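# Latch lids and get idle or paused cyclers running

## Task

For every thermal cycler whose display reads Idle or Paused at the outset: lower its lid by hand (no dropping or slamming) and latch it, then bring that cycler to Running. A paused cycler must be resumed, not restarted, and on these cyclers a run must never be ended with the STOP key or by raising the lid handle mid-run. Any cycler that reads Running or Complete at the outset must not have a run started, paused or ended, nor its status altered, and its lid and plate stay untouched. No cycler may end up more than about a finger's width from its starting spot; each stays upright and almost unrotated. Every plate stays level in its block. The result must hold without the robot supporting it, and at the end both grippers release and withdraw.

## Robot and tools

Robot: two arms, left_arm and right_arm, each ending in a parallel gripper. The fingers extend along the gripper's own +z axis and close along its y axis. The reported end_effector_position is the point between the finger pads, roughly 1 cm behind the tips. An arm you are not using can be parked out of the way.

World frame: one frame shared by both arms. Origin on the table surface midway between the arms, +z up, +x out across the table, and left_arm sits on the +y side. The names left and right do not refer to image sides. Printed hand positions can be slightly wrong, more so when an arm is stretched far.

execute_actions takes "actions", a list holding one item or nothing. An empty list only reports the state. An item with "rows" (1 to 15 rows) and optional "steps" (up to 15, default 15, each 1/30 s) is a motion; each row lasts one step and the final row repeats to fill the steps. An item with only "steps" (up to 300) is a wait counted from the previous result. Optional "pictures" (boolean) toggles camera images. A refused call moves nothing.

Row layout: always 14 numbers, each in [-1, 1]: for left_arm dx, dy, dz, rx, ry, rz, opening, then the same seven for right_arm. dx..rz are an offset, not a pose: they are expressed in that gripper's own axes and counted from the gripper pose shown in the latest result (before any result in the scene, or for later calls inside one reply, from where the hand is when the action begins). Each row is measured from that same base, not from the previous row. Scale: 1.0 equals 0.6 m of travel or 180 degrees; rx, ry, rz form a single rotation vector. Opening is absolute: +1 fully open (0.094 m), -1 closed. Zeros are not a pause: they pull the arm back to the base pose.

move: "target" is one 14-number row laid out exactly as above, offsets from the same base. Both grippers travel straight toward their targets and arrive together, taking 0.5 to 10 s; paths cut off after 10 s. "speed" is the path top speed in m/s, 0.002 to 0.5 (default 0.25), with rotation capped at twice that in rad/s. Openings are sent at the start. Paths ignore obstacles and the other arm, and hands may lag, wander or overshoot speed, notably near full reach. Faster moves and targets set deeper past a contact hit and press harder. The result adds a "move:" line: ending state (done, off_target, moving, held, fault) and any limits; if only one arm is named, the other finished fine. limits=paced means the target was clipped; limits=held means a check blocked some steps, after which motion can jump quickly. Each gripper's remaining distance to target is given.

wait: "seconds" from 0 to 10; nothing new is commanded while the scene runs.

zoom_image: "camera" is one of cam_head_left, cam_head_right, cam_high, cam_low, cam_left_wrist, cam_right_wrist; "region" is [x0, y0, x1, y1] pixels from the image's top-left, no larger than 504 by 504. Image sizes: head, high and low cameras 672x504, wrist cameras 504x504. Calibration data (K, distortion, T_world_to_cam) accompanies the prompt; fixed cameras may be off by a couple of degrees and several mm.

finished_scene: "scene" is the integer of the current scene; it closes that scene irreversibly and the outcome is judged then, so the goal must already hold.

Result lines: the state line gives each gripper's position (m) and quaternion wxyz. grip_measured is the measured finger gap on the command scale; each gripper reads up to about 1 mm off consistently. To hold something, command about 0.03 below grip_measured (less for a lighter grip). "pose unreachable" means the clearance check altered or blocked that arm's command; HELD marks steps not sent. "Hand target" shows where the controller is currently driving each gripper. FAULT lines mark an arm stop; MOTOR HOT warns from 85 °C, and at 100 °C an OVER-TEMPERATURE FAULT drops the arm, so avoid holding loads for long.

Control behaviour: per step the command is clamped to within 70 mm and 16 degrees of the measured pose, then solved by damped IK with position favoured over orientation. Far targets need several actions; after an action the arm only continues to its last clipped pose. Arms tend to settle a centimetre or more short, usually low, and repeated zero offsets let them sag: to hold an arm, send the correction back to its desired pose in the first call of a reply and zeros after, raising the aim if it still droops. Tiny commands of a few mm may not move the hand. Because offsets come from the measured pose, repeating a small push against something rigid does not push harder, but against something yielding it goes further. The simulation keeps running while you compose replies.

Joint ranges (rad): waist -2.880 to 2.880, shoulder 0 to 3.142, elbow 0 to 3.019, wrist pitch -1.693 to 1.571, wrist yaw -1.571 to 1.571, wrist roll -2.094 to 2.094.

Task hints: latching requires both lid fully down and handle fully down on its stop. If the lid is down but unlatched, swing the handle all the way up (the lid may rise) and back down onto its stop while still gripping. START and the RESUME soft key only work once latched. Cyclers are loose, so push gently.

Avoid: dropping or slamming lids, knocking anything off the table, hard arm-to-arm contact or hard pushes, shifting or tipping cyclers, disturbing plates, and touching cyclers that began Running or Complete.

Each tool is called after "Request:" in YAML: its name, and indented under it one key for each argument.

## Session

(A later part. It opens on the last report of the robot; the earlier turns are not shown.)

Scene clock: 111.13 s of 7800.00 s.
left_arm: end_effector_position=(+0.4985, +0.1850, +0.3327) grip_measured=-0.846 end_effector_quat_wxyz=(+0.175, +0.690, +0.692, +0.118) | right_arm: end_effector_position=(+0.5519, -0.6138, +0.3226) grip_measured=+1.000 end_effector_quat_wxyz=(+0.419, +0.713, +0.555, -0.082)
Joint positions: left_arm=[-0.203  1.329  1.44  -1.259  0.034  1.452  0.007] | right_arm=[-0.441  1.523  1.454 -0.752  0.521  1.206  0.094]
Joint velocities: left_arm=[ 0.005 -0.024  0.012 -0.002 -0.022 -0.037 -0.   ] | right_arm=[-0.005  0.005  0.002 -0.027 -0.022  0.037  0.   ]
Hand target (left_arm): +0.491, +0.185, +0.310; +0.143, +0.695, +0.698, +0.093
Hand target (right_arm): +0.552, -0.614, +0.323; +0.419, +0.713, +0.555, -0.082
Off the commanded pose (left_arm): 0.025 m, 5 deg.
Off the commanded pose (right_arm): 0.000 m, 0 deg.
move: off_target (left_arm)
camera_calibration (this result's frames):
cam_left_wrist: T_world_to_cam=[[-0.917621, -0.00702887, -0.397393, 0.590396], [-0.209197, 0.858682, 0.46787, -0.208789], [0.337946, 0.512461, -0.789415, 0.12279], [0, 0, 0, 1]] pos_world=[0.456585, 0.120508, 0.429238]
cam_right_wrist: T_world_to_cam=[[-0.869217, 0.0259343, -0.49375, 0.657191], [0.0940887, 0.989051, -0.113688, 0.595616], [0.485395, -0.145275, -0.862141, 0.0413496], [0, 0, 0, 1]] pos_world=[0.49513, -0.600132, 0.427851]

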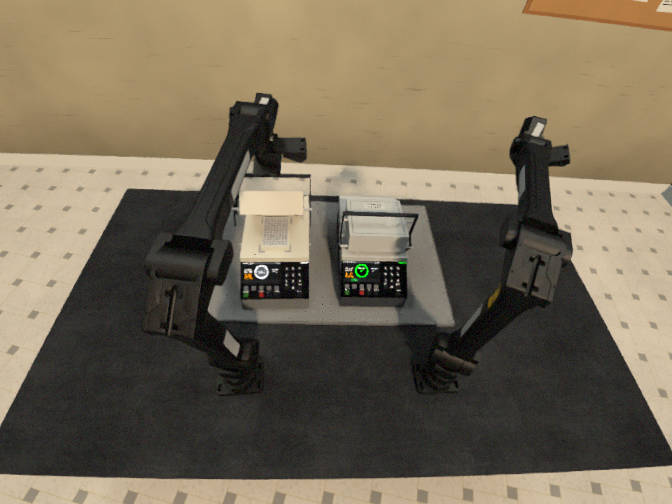

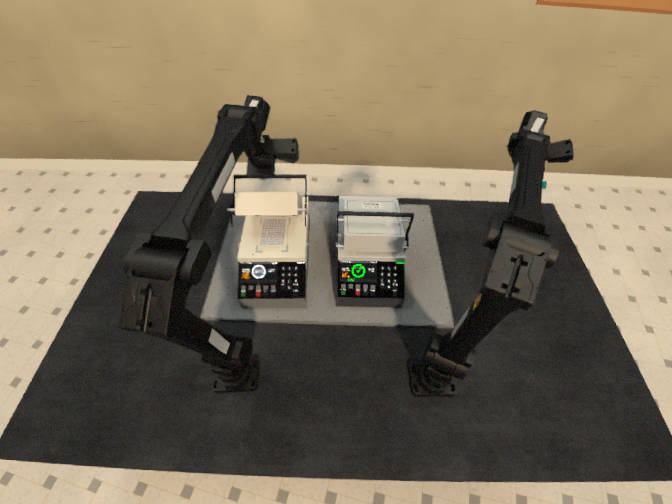

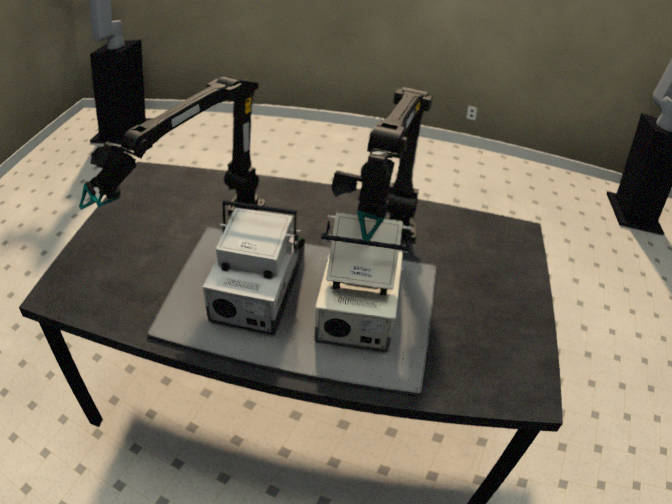

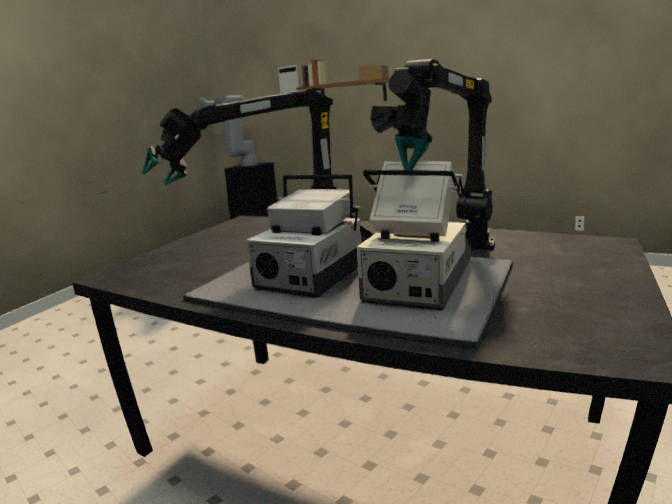

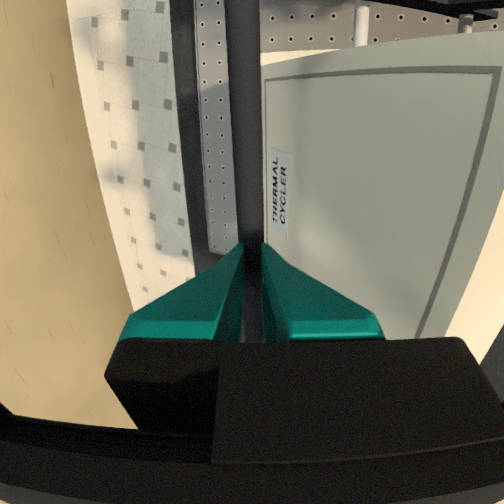

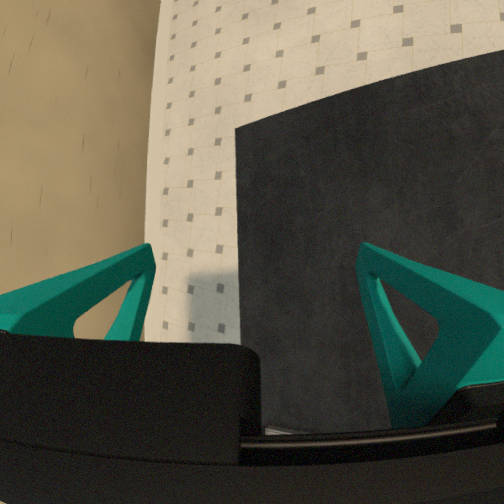

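Request:
move:
  target: [0,-0.05,0.05,0,0,0,-0.95,0,0,0,0,0,0,1]
  speed: 0.02

Request:
move:
  target: [0,-0.05,0.05,0.02,0,0,-0.95,0,0,0,0,0,0,1]
  speed: 0.02

Scene clock: 123.90 s of 7800.00 s.
left_arm: end_effector_position=(+0.4862, +0.1845, +0.3328) grip_measured=-0.947 end_effector_quat_wxyz=(+0.208, +0.685, +0.683, +0.144) | right_arm: end_effector_position=(+0.5519, -0.6138, +0.3226) grip_measured=+1.000 end_effector_quat_wxyz=(+0.419, +0.713, +0.555, -0.082)
Joint positions: left_arm=[-0.207  1.246  1.341 -1.156  0.034  1.452  0.002] | right_arm=[-0.441  1.523  1.454 -0.752  0.521  1.206  0.094]
Joint velocities: left_arm=[ 0.005 -0.005 -0.012  0.012  0.022 -0.081 -0.001] | right_arm=[-0.005 -0.015 -0.022  0.007 -0.037  0.051  0.   ]
Hand target (left_arm): +0.482, +0.183, +0.295; +0.175, +0.690, +0.692, +0.118
Hand target (right_arm): +0.552, -0.614, +0.323; +0.419, +0.713, +0.555, -0.082
Off the commanded pose (left_arm): 0.040 m, 5 deg.
Off the commanded pose (right_arm): 0.000 m, 0 deg.
After step 90, 7.43 s passed at rest.
move: off_target (left_arm)
camera_calibration (this result's frames):
cam_left_wrist: T_world_to_cam=[[-0.8801, -0.00780087, -0.474725, 0.586762], [-0.245002, 0.863921, 0.440016, -0.18533], [0.406692, 0.503566, -0.762248, 0.0864273], [0, 0, 0, 1]] pos_world=[0.435854, 0.121166, 0.425978]
cam_right_wrist: T_world_to_cam=[[-0.869217, 0.0259343, -0.49375, 0.657191], [0.0940887, 0.989051, -0.113688, 0.595616], [0.485395, -0.145275, -0.862141, 0.0413496], [0, 0, 0, 1]] pos_world=[0.49513, -0.600132, 0.427851]

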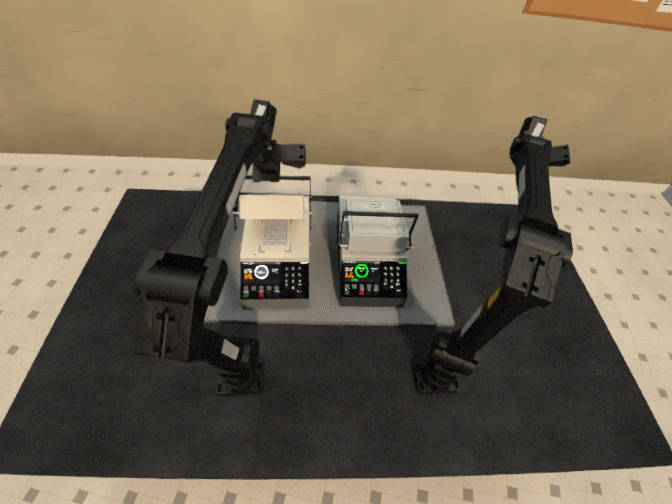

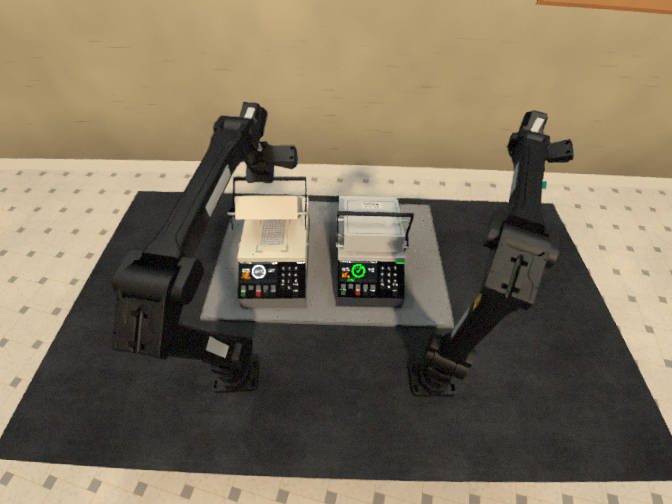

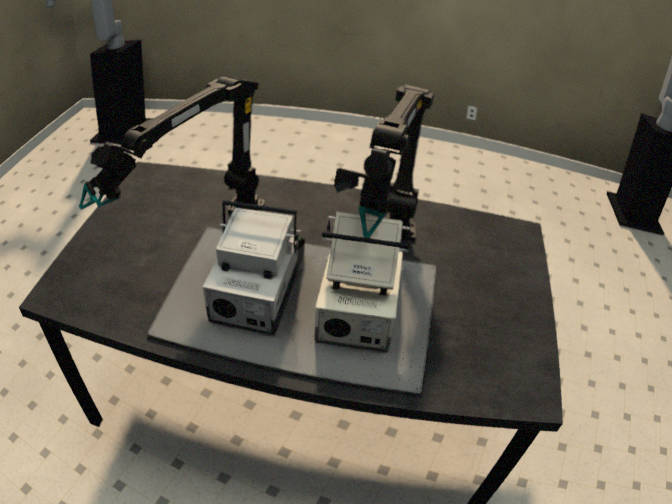

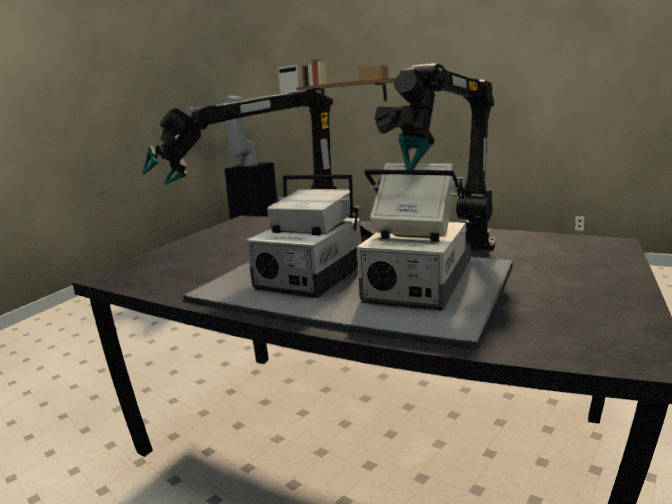

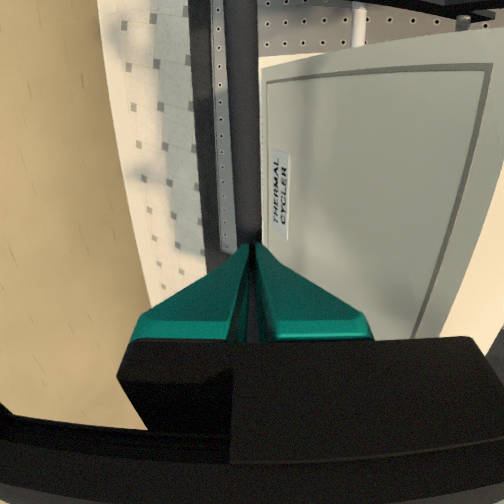

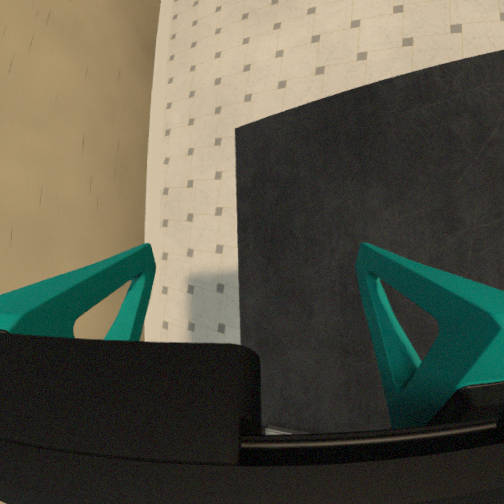

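Scene clock: 126.23 s of 7800.00 s.
left_arm: end_effector_position=(+0.4746, +0.1841, +0.3311) grip_measured=-0.947 end_effector_quat_wxyz=(+0.216, +0.685, +0.680, +0.148) | right_arm: end_effector_position=(+0.5519, -0.6138, +0.3226) grip_measured=+1.000 end_effector_quat_wxyz=(+0.419, +0.713, +0.555, -0.082)
Joint positions: left_arm=[-0.209  1.205  1.297 -1.134  0.037  1.452  0.002] | right_arm=[-0.441  1.523  1.454 -0.752  0.521  1.206  0.094]
Joint velocities: left_arm=[-0.024 -0.015 -0.007  0.007 -0.022 -0.051 -0.001] | right_arm=[-0.015 -0.005  0.007 -0.027 -0.007  0.007  0.   ]
Hand target (left_arm): +0.473, +0.182, +0.293; +0.186, +0.691, +0.688, +0.122
Hand target (right_arm): +0.552, -0.614, +0.323; +0.419, +0.713, +0.555, -0.082
Off the commanded pose (left_arm): 0.039 m, 5 deg.
Off the commanded pose (right_arm): 0.000 m, 0 deg.
move: off_target (left_arm)
camera_calibration (this result's frames):
cam_left_wrist: T_world_to_cam=[[-0.871498, -0.00641748, -0.490357, 0.576587], [-0.249175, 0.867015, 0.431505, -0.182835], [0.422378, 0.49824, -0.757201, 0.0819456], [0, 0, 0, 1]] pos_world=[0.422325, 0.121392, 0.423677]
cam_right_wrist: T_world_to_cam=[[-0.869217, 0.0259343, -0.49375, 0.657191], [0.0940887, 0.989051, -0.113688, 0.595616], [0.485395, -0.145275, -0.862141, 0.0413496], [0, 0, 0, 1]] pos_world=[0.49513, -0.600132, 0.427851]

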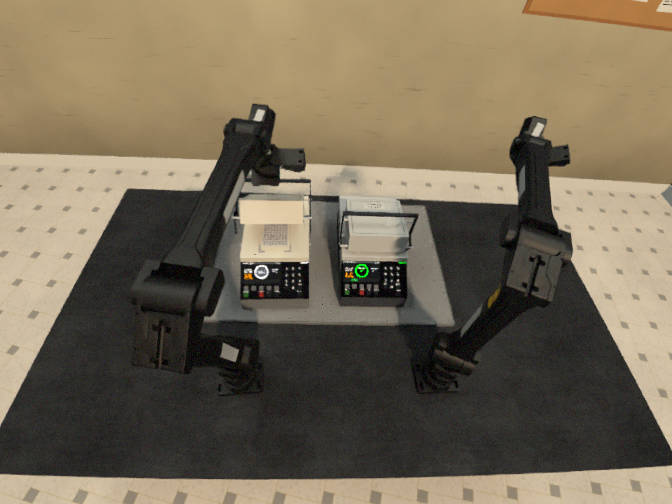

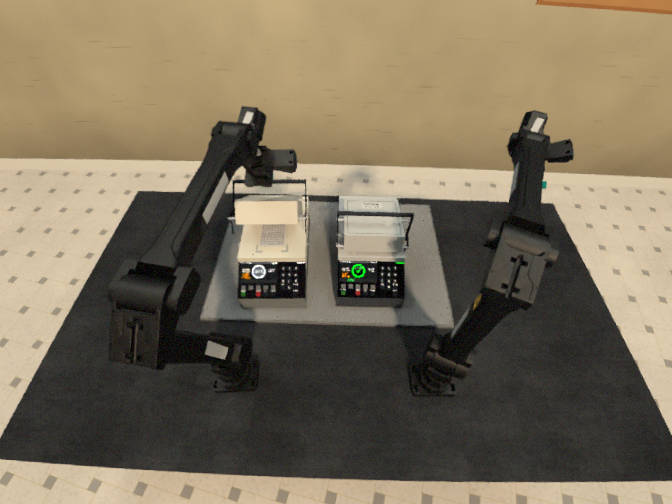

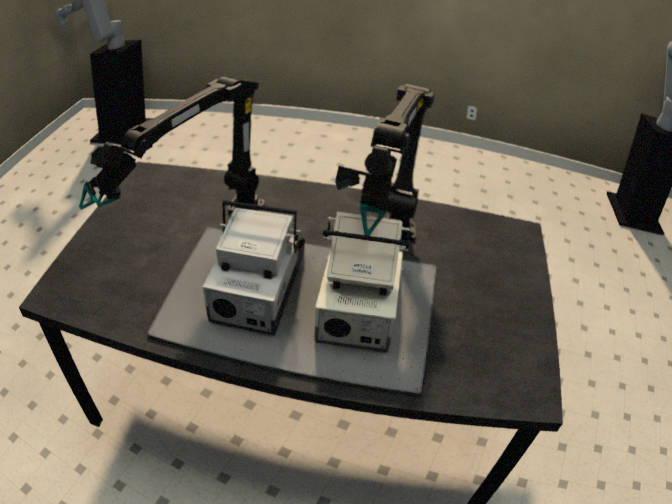

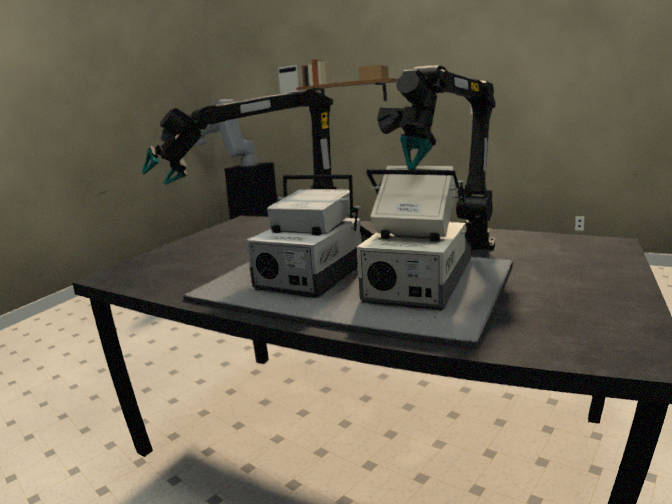

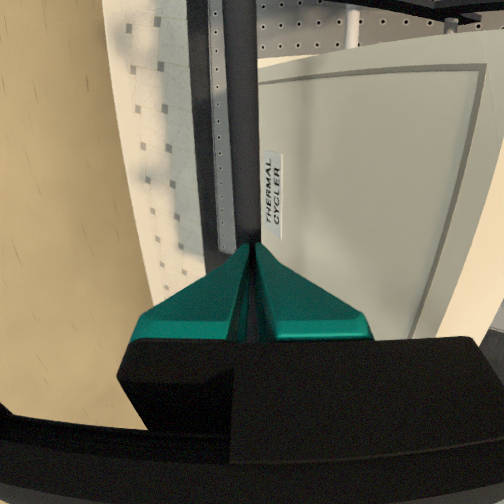

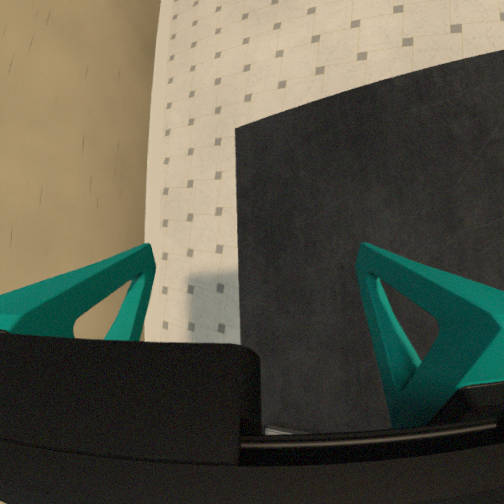

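Request:
move:
  target: [0,0,-0.015,0,0,0,-0.4,0,0,0,0,0,0,1]
  speed: 0.02

Request:
move:
  target: [0,-0.005,0.06,0,0,0,-0.4,0,0,0,0,0,0,1]
  speed: 0.02

Request:
move:
  target: [0,0,0,0,0,0,-0.87,0,0,0,0,0,0,1]

Scene clock: 137.73 s of 7800.00 s.
left_arm: end_effector_position=(+0.4695, +0.1844, +0.3279) grip_measured=-0.402 end_effector_quat_wxyz=(+0.209, +0.687, +0.682, +0.141) | right_arm: end_effector_position=(+0.5519, -0.6138, +0.3226) grip_measured=+1.000 end_effector_quat_wxyz=(+0.419, +0.713, +0.555, -0.082)
Joint positions: left_arm=[-0.209  1.203  1.293 -1.153  0.038  1.452  0.028] | right_arm=[-0.441  1.523  1.454 -0.752  0.521  1.206  0.094]
Joint velocities: left_arm=[-0.015 -0.015  0.002  0.007 -0.007 -0.007  0.001] | right_arm=[ 0.015 -0.015  0.007 -0.002 -0.022  0.066  0.   ]
Hand target (left_arm): +0.470, +0.185, +0.339; +0.216, +0.685, +0.680, +0.148
Hand target (right_arm): +0.552, -0.614, +0.323; +0.419, +0.713, +0.555, -0.082
Off the commanded pose (left_arm): 0.011 m, 1 deg.
Off the commanded pose (right_arm): 0.000 m, 0 deg.
After step 90, 7.80 s passed at rest.
move: off_target (left_arm)
camera_calibration (this result's frames):
cam_left_wrist: T_world_to_cam=[[-0.881067, -0.00528343, -0.472962, 0.569223], [-0.239894, 0.866775, 0.437209, -0.1892], [0.407642, 0.498672, -0.764954, 0.0909142], [0, 0, 0, 1]] pos_world=[0.419075, 0.121665, 0.421486]
cam_right_wrist: T_world_to_cam=[[-0.869217, 0.0259343, -0.49375, 0.657191], [0.0940887, 0.989051, -0.113688, 0.595616], [0.485395, -0.145275, -0.862141, 0.0413496], [0, 0, 0, 1]] pos_world=[0.49513, -0.600132, 0.427851]

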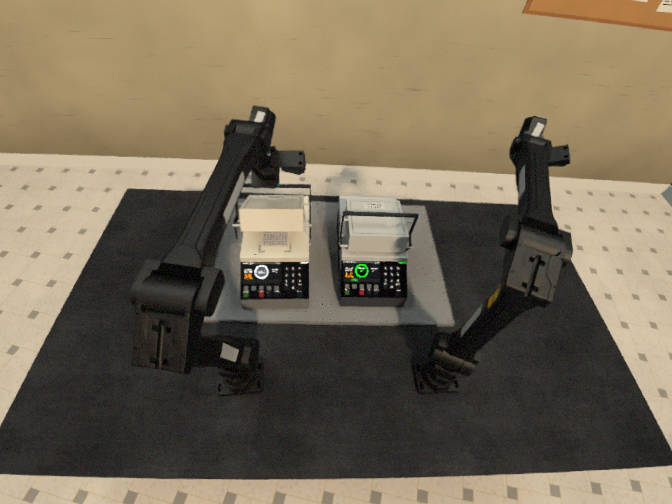

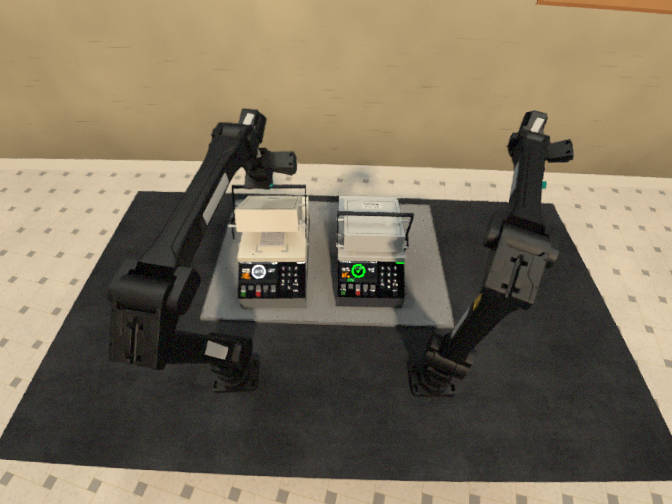

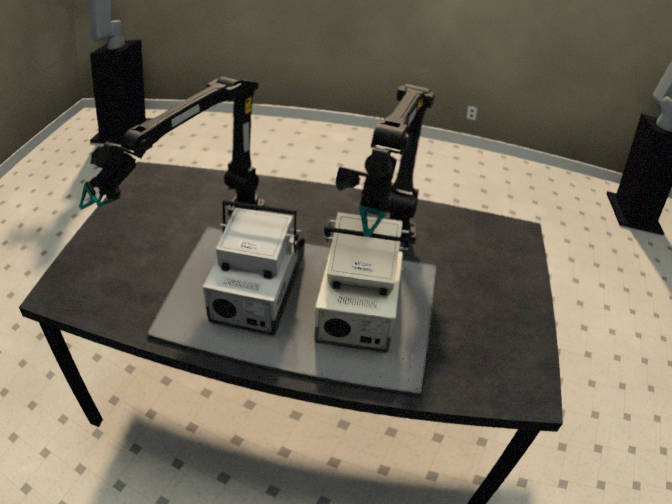

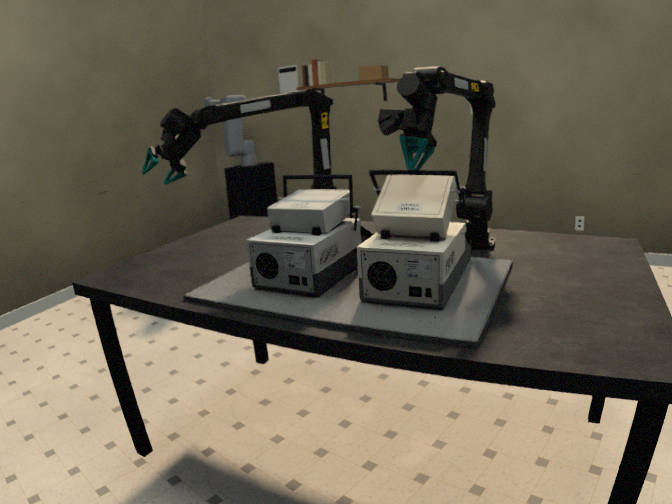

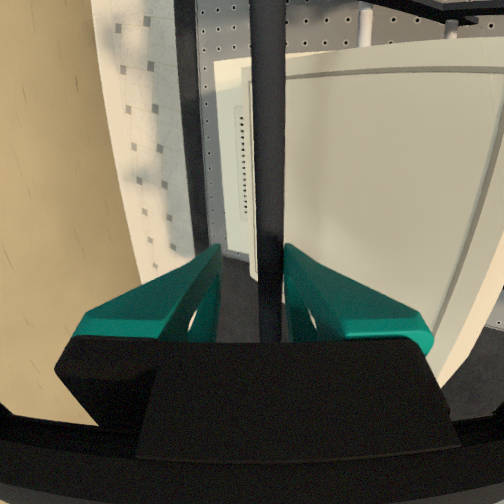

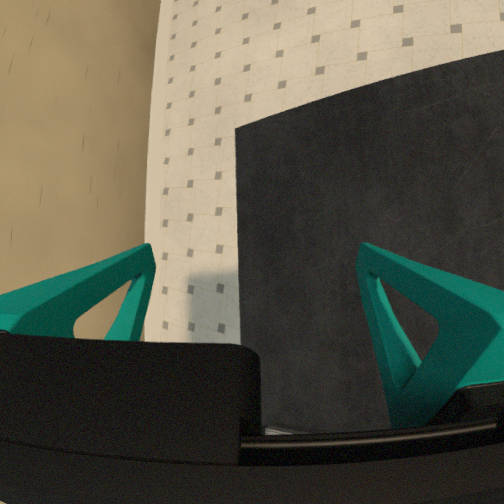

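Scene clock: 139.80 s of 7800.00 s.
left_arm: end_effector_position=(+0.4700, +0.1843, +0.2959) grip_measured=-0.402 end_effector_quat_wxyz=(+0.198, +0.689, +0.685, +0.132) | right_arm: end_effector_position=(+0.5519, -0.6138, +0.3226) grip_measured=+1.000 end_effector_quat_wxyz=(+0.419, +0.713, +0.555, -0.082)
Joint positions: left_arm=[-0.209  1.217  1.23  -1.105  0.039  1.452  0.028] | right_arm=[-0.441  1.523  1.454 -0.752  0.521  1.206  0.094]
Joint velocities: left_arm=[-0.005 -0.024  0.027  0.002 -0.022 -0.051 -0.   ] | right_arm=[-0.005  0.005  0.002 -0.022  0.037 -0.051  0.   ]
Hand target (left_arm): +0.484, +0.181, +0.295; +0.209, +0.687, +0.682, +0.141
Hand target (right_arm): +0.552, -0.614, +0.323; +0.419, +0.713, +0.555, -0.082
Off the commanded pose (left_arm): 0.015 m, 2 deg.
Off the commanded pose (right_arm): 0.000 m, 0 deg.
move: off_target (left_arm)
camera_calibration (this result's frames):
cam_left_wrist: T_world_to_cam=[[-0.894846, -0.00367314, -0.44636, 0.552795], [-0.226487, 0.865423, 0.446931, -0.183915], [0.384648, 0.501029, -0.775252, 0.079712], [0, 0, 0, 1]] pos_world=[0.422351, 0.121256, 0.39074]
cam_right_wrist: T_world_to_cam=[[-0.869217, 0.0259343, -0.49375, 0.657191], [0.0940887, 0.989051, -0.113688, 0.595616], [0.485395, -0.145275, -0.862141, 0.0413496], [0, 0, 0, 1]] pos_world=[0.49513, -0.600132, 0.427851]

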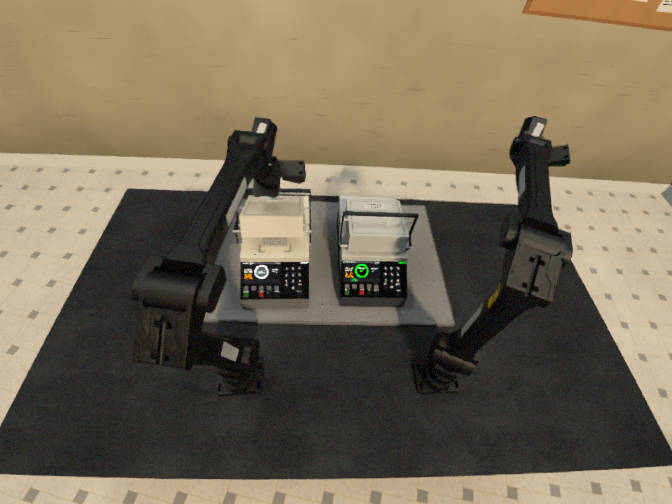

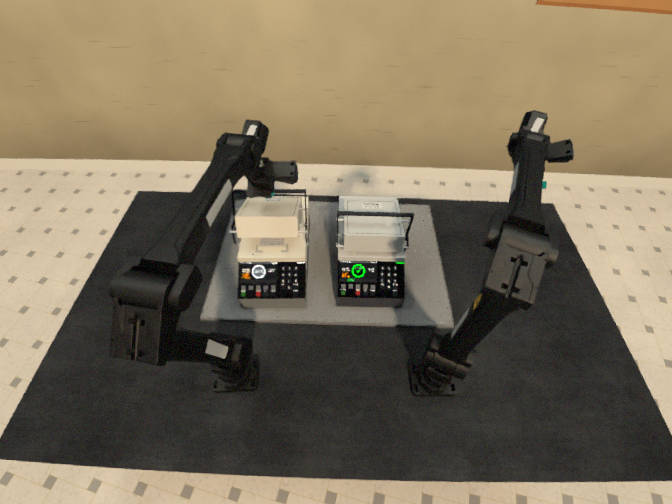

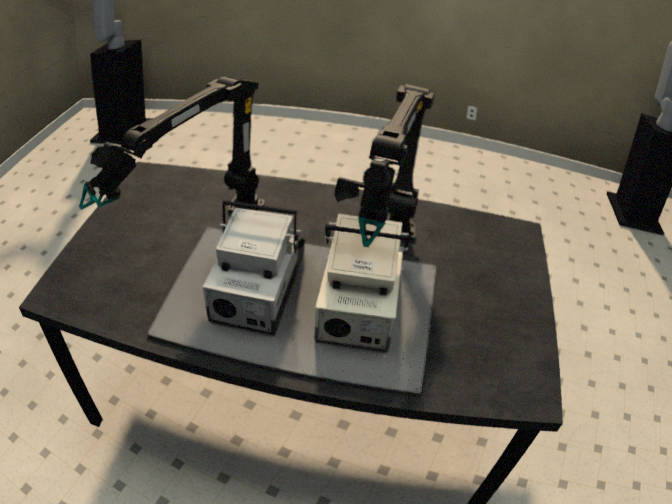

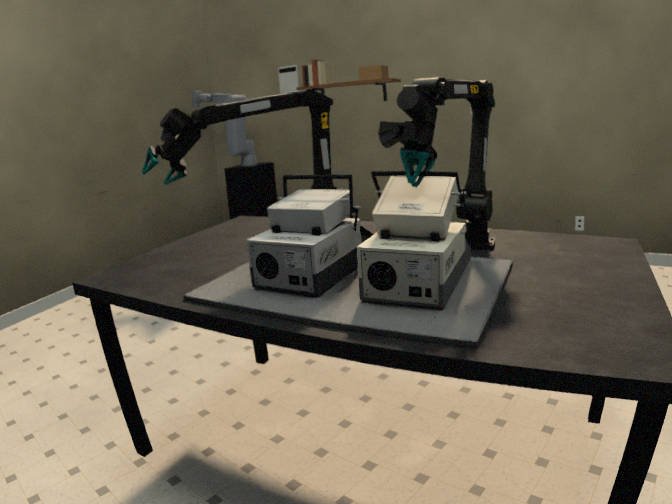

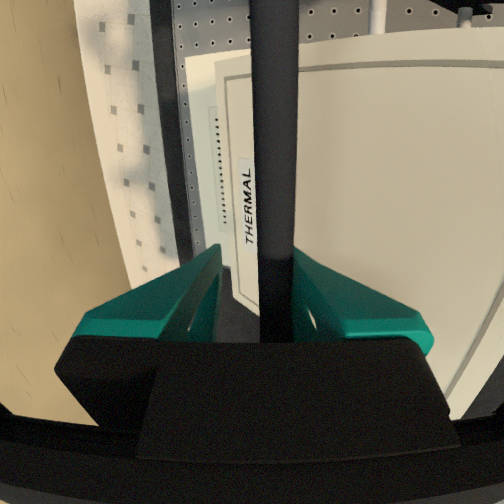

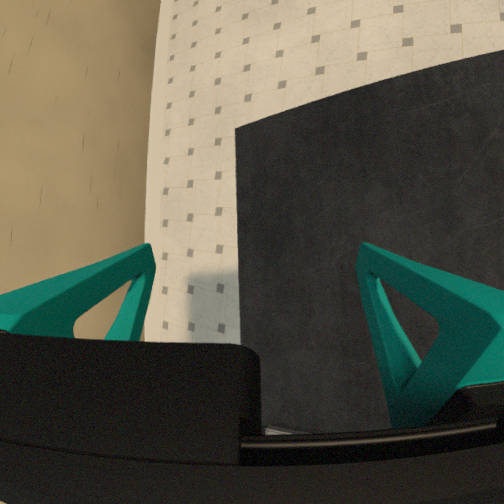

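Scene clock: 140.30 s of 7800.00 s.
left_arm: end_effector_position=(+0.4675, +0.1844, +0.2935) grip_measured=-0.814 end_effector_quat_wxyz=(+0.196, +0.680, +0.695, +0.126) | right_arm: end_effector_position=(+0.5519, -0.6138, +0.3226) grip_measured=+1.000 end_effector_quat_wxyz=(+0.419, +0.713, +0.555, -0.082)
Joint positions: left_arm=[-0.209  1.216  1.226 -1.112  0.04   1.423  0.009] | right_arm=[-0.441  1.523  1.454 -0.752  0.521  1.206  0.094]
Joint velocities: left_arm=[ 0.005  0.005 -0.017  0.007  0.081 -0.007  0.   ] | right_arm=[-0.015  0.005  0.012  0.007 -0.022 -0.037  0.   ]
Hand target (left_arm): +0.470, +0.184, +0.296; +0.197, +0.689, +0.685, +0.132
Hand target (right_arm): +0.552, -0.614, +0.323; +0.419, +0.713, +0.555, -0.082
Off the commanded pose (left_arm): 0.003 m, 2 deg.
Off the commanded pose (right_arm): 0.000 m, 0 deg.
move: done
camera_calibration (this result's frames):
cam_left_wrist: T_world_to_cam=[[-0.899949, -0.031249, -0.434875, 0.553599], [-0.242201, 0.865202, 0.43905, -0.173745], [0.362534, 0.500449, -0.786206, 0.092361], [0, 0, 0, 1]] pos_world=[0.422645, 0.121402, 0.389643]
cam_right_wrist: T_world_to_cam=[[-0.869217, 0.0259343, -0.49375, 0.657191], [0.0940887, 0.989051, -0.113688, 0.595616], [0.485395, -0.145275, -0.862141, 0.0413496], [0, 0, 0, 1]] pos_world=[0.49513, -0.600132, 0.427851]

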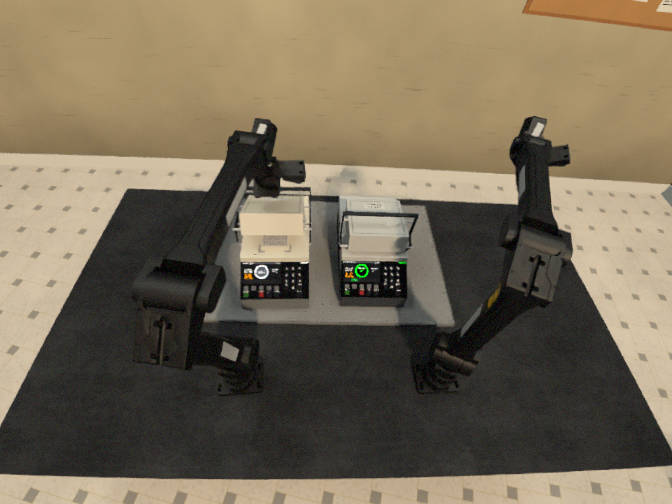

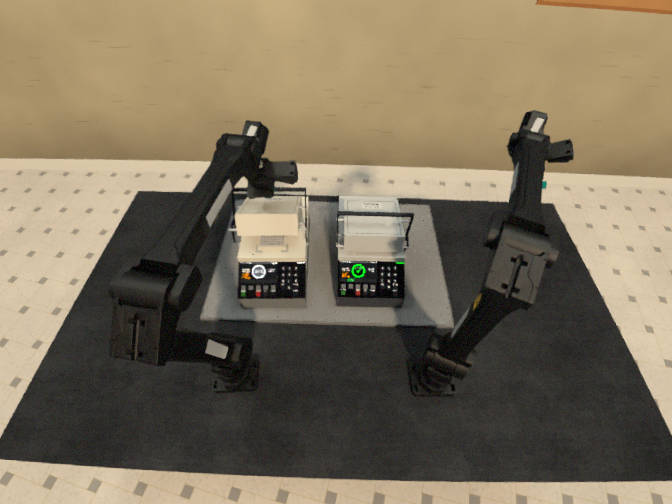

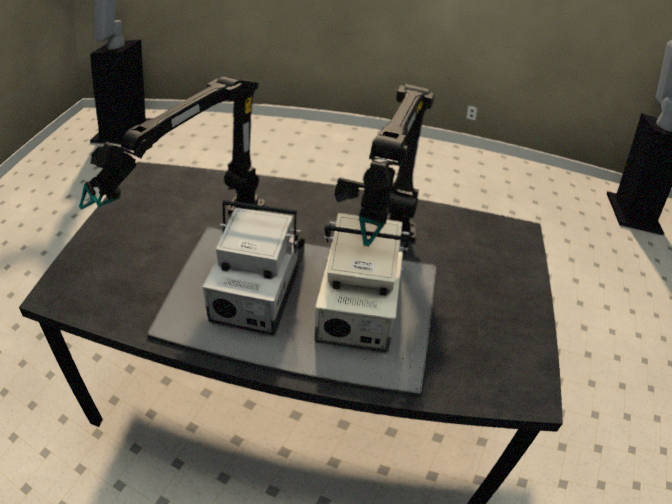

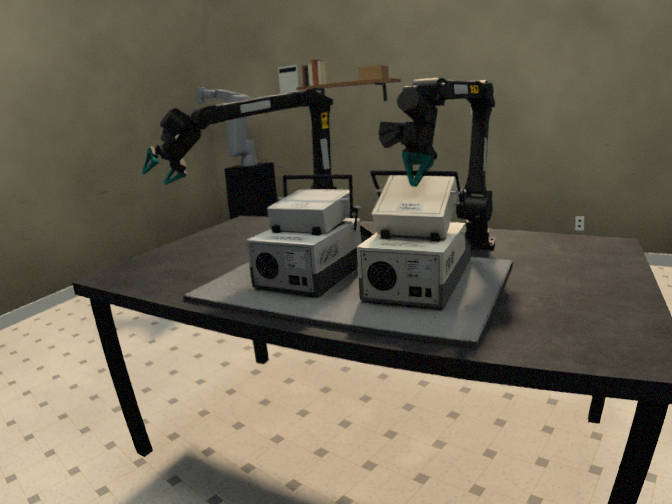

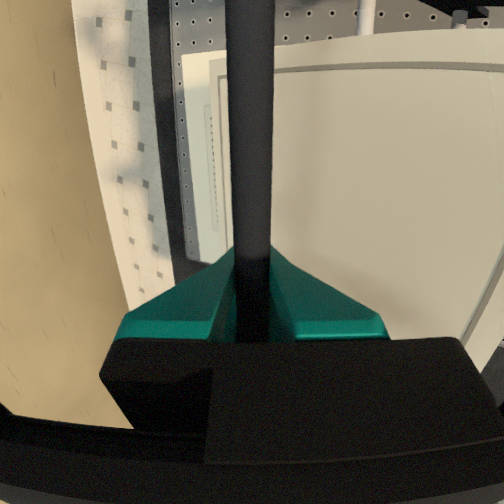

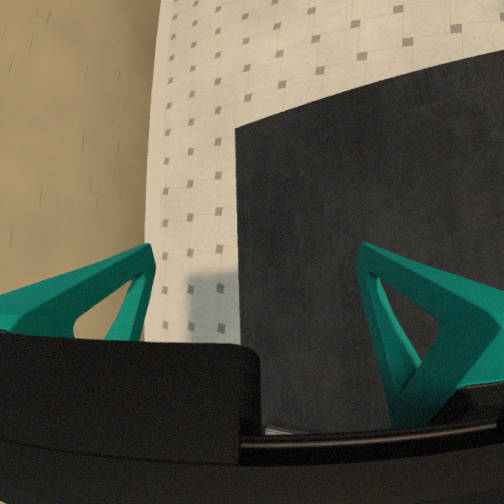

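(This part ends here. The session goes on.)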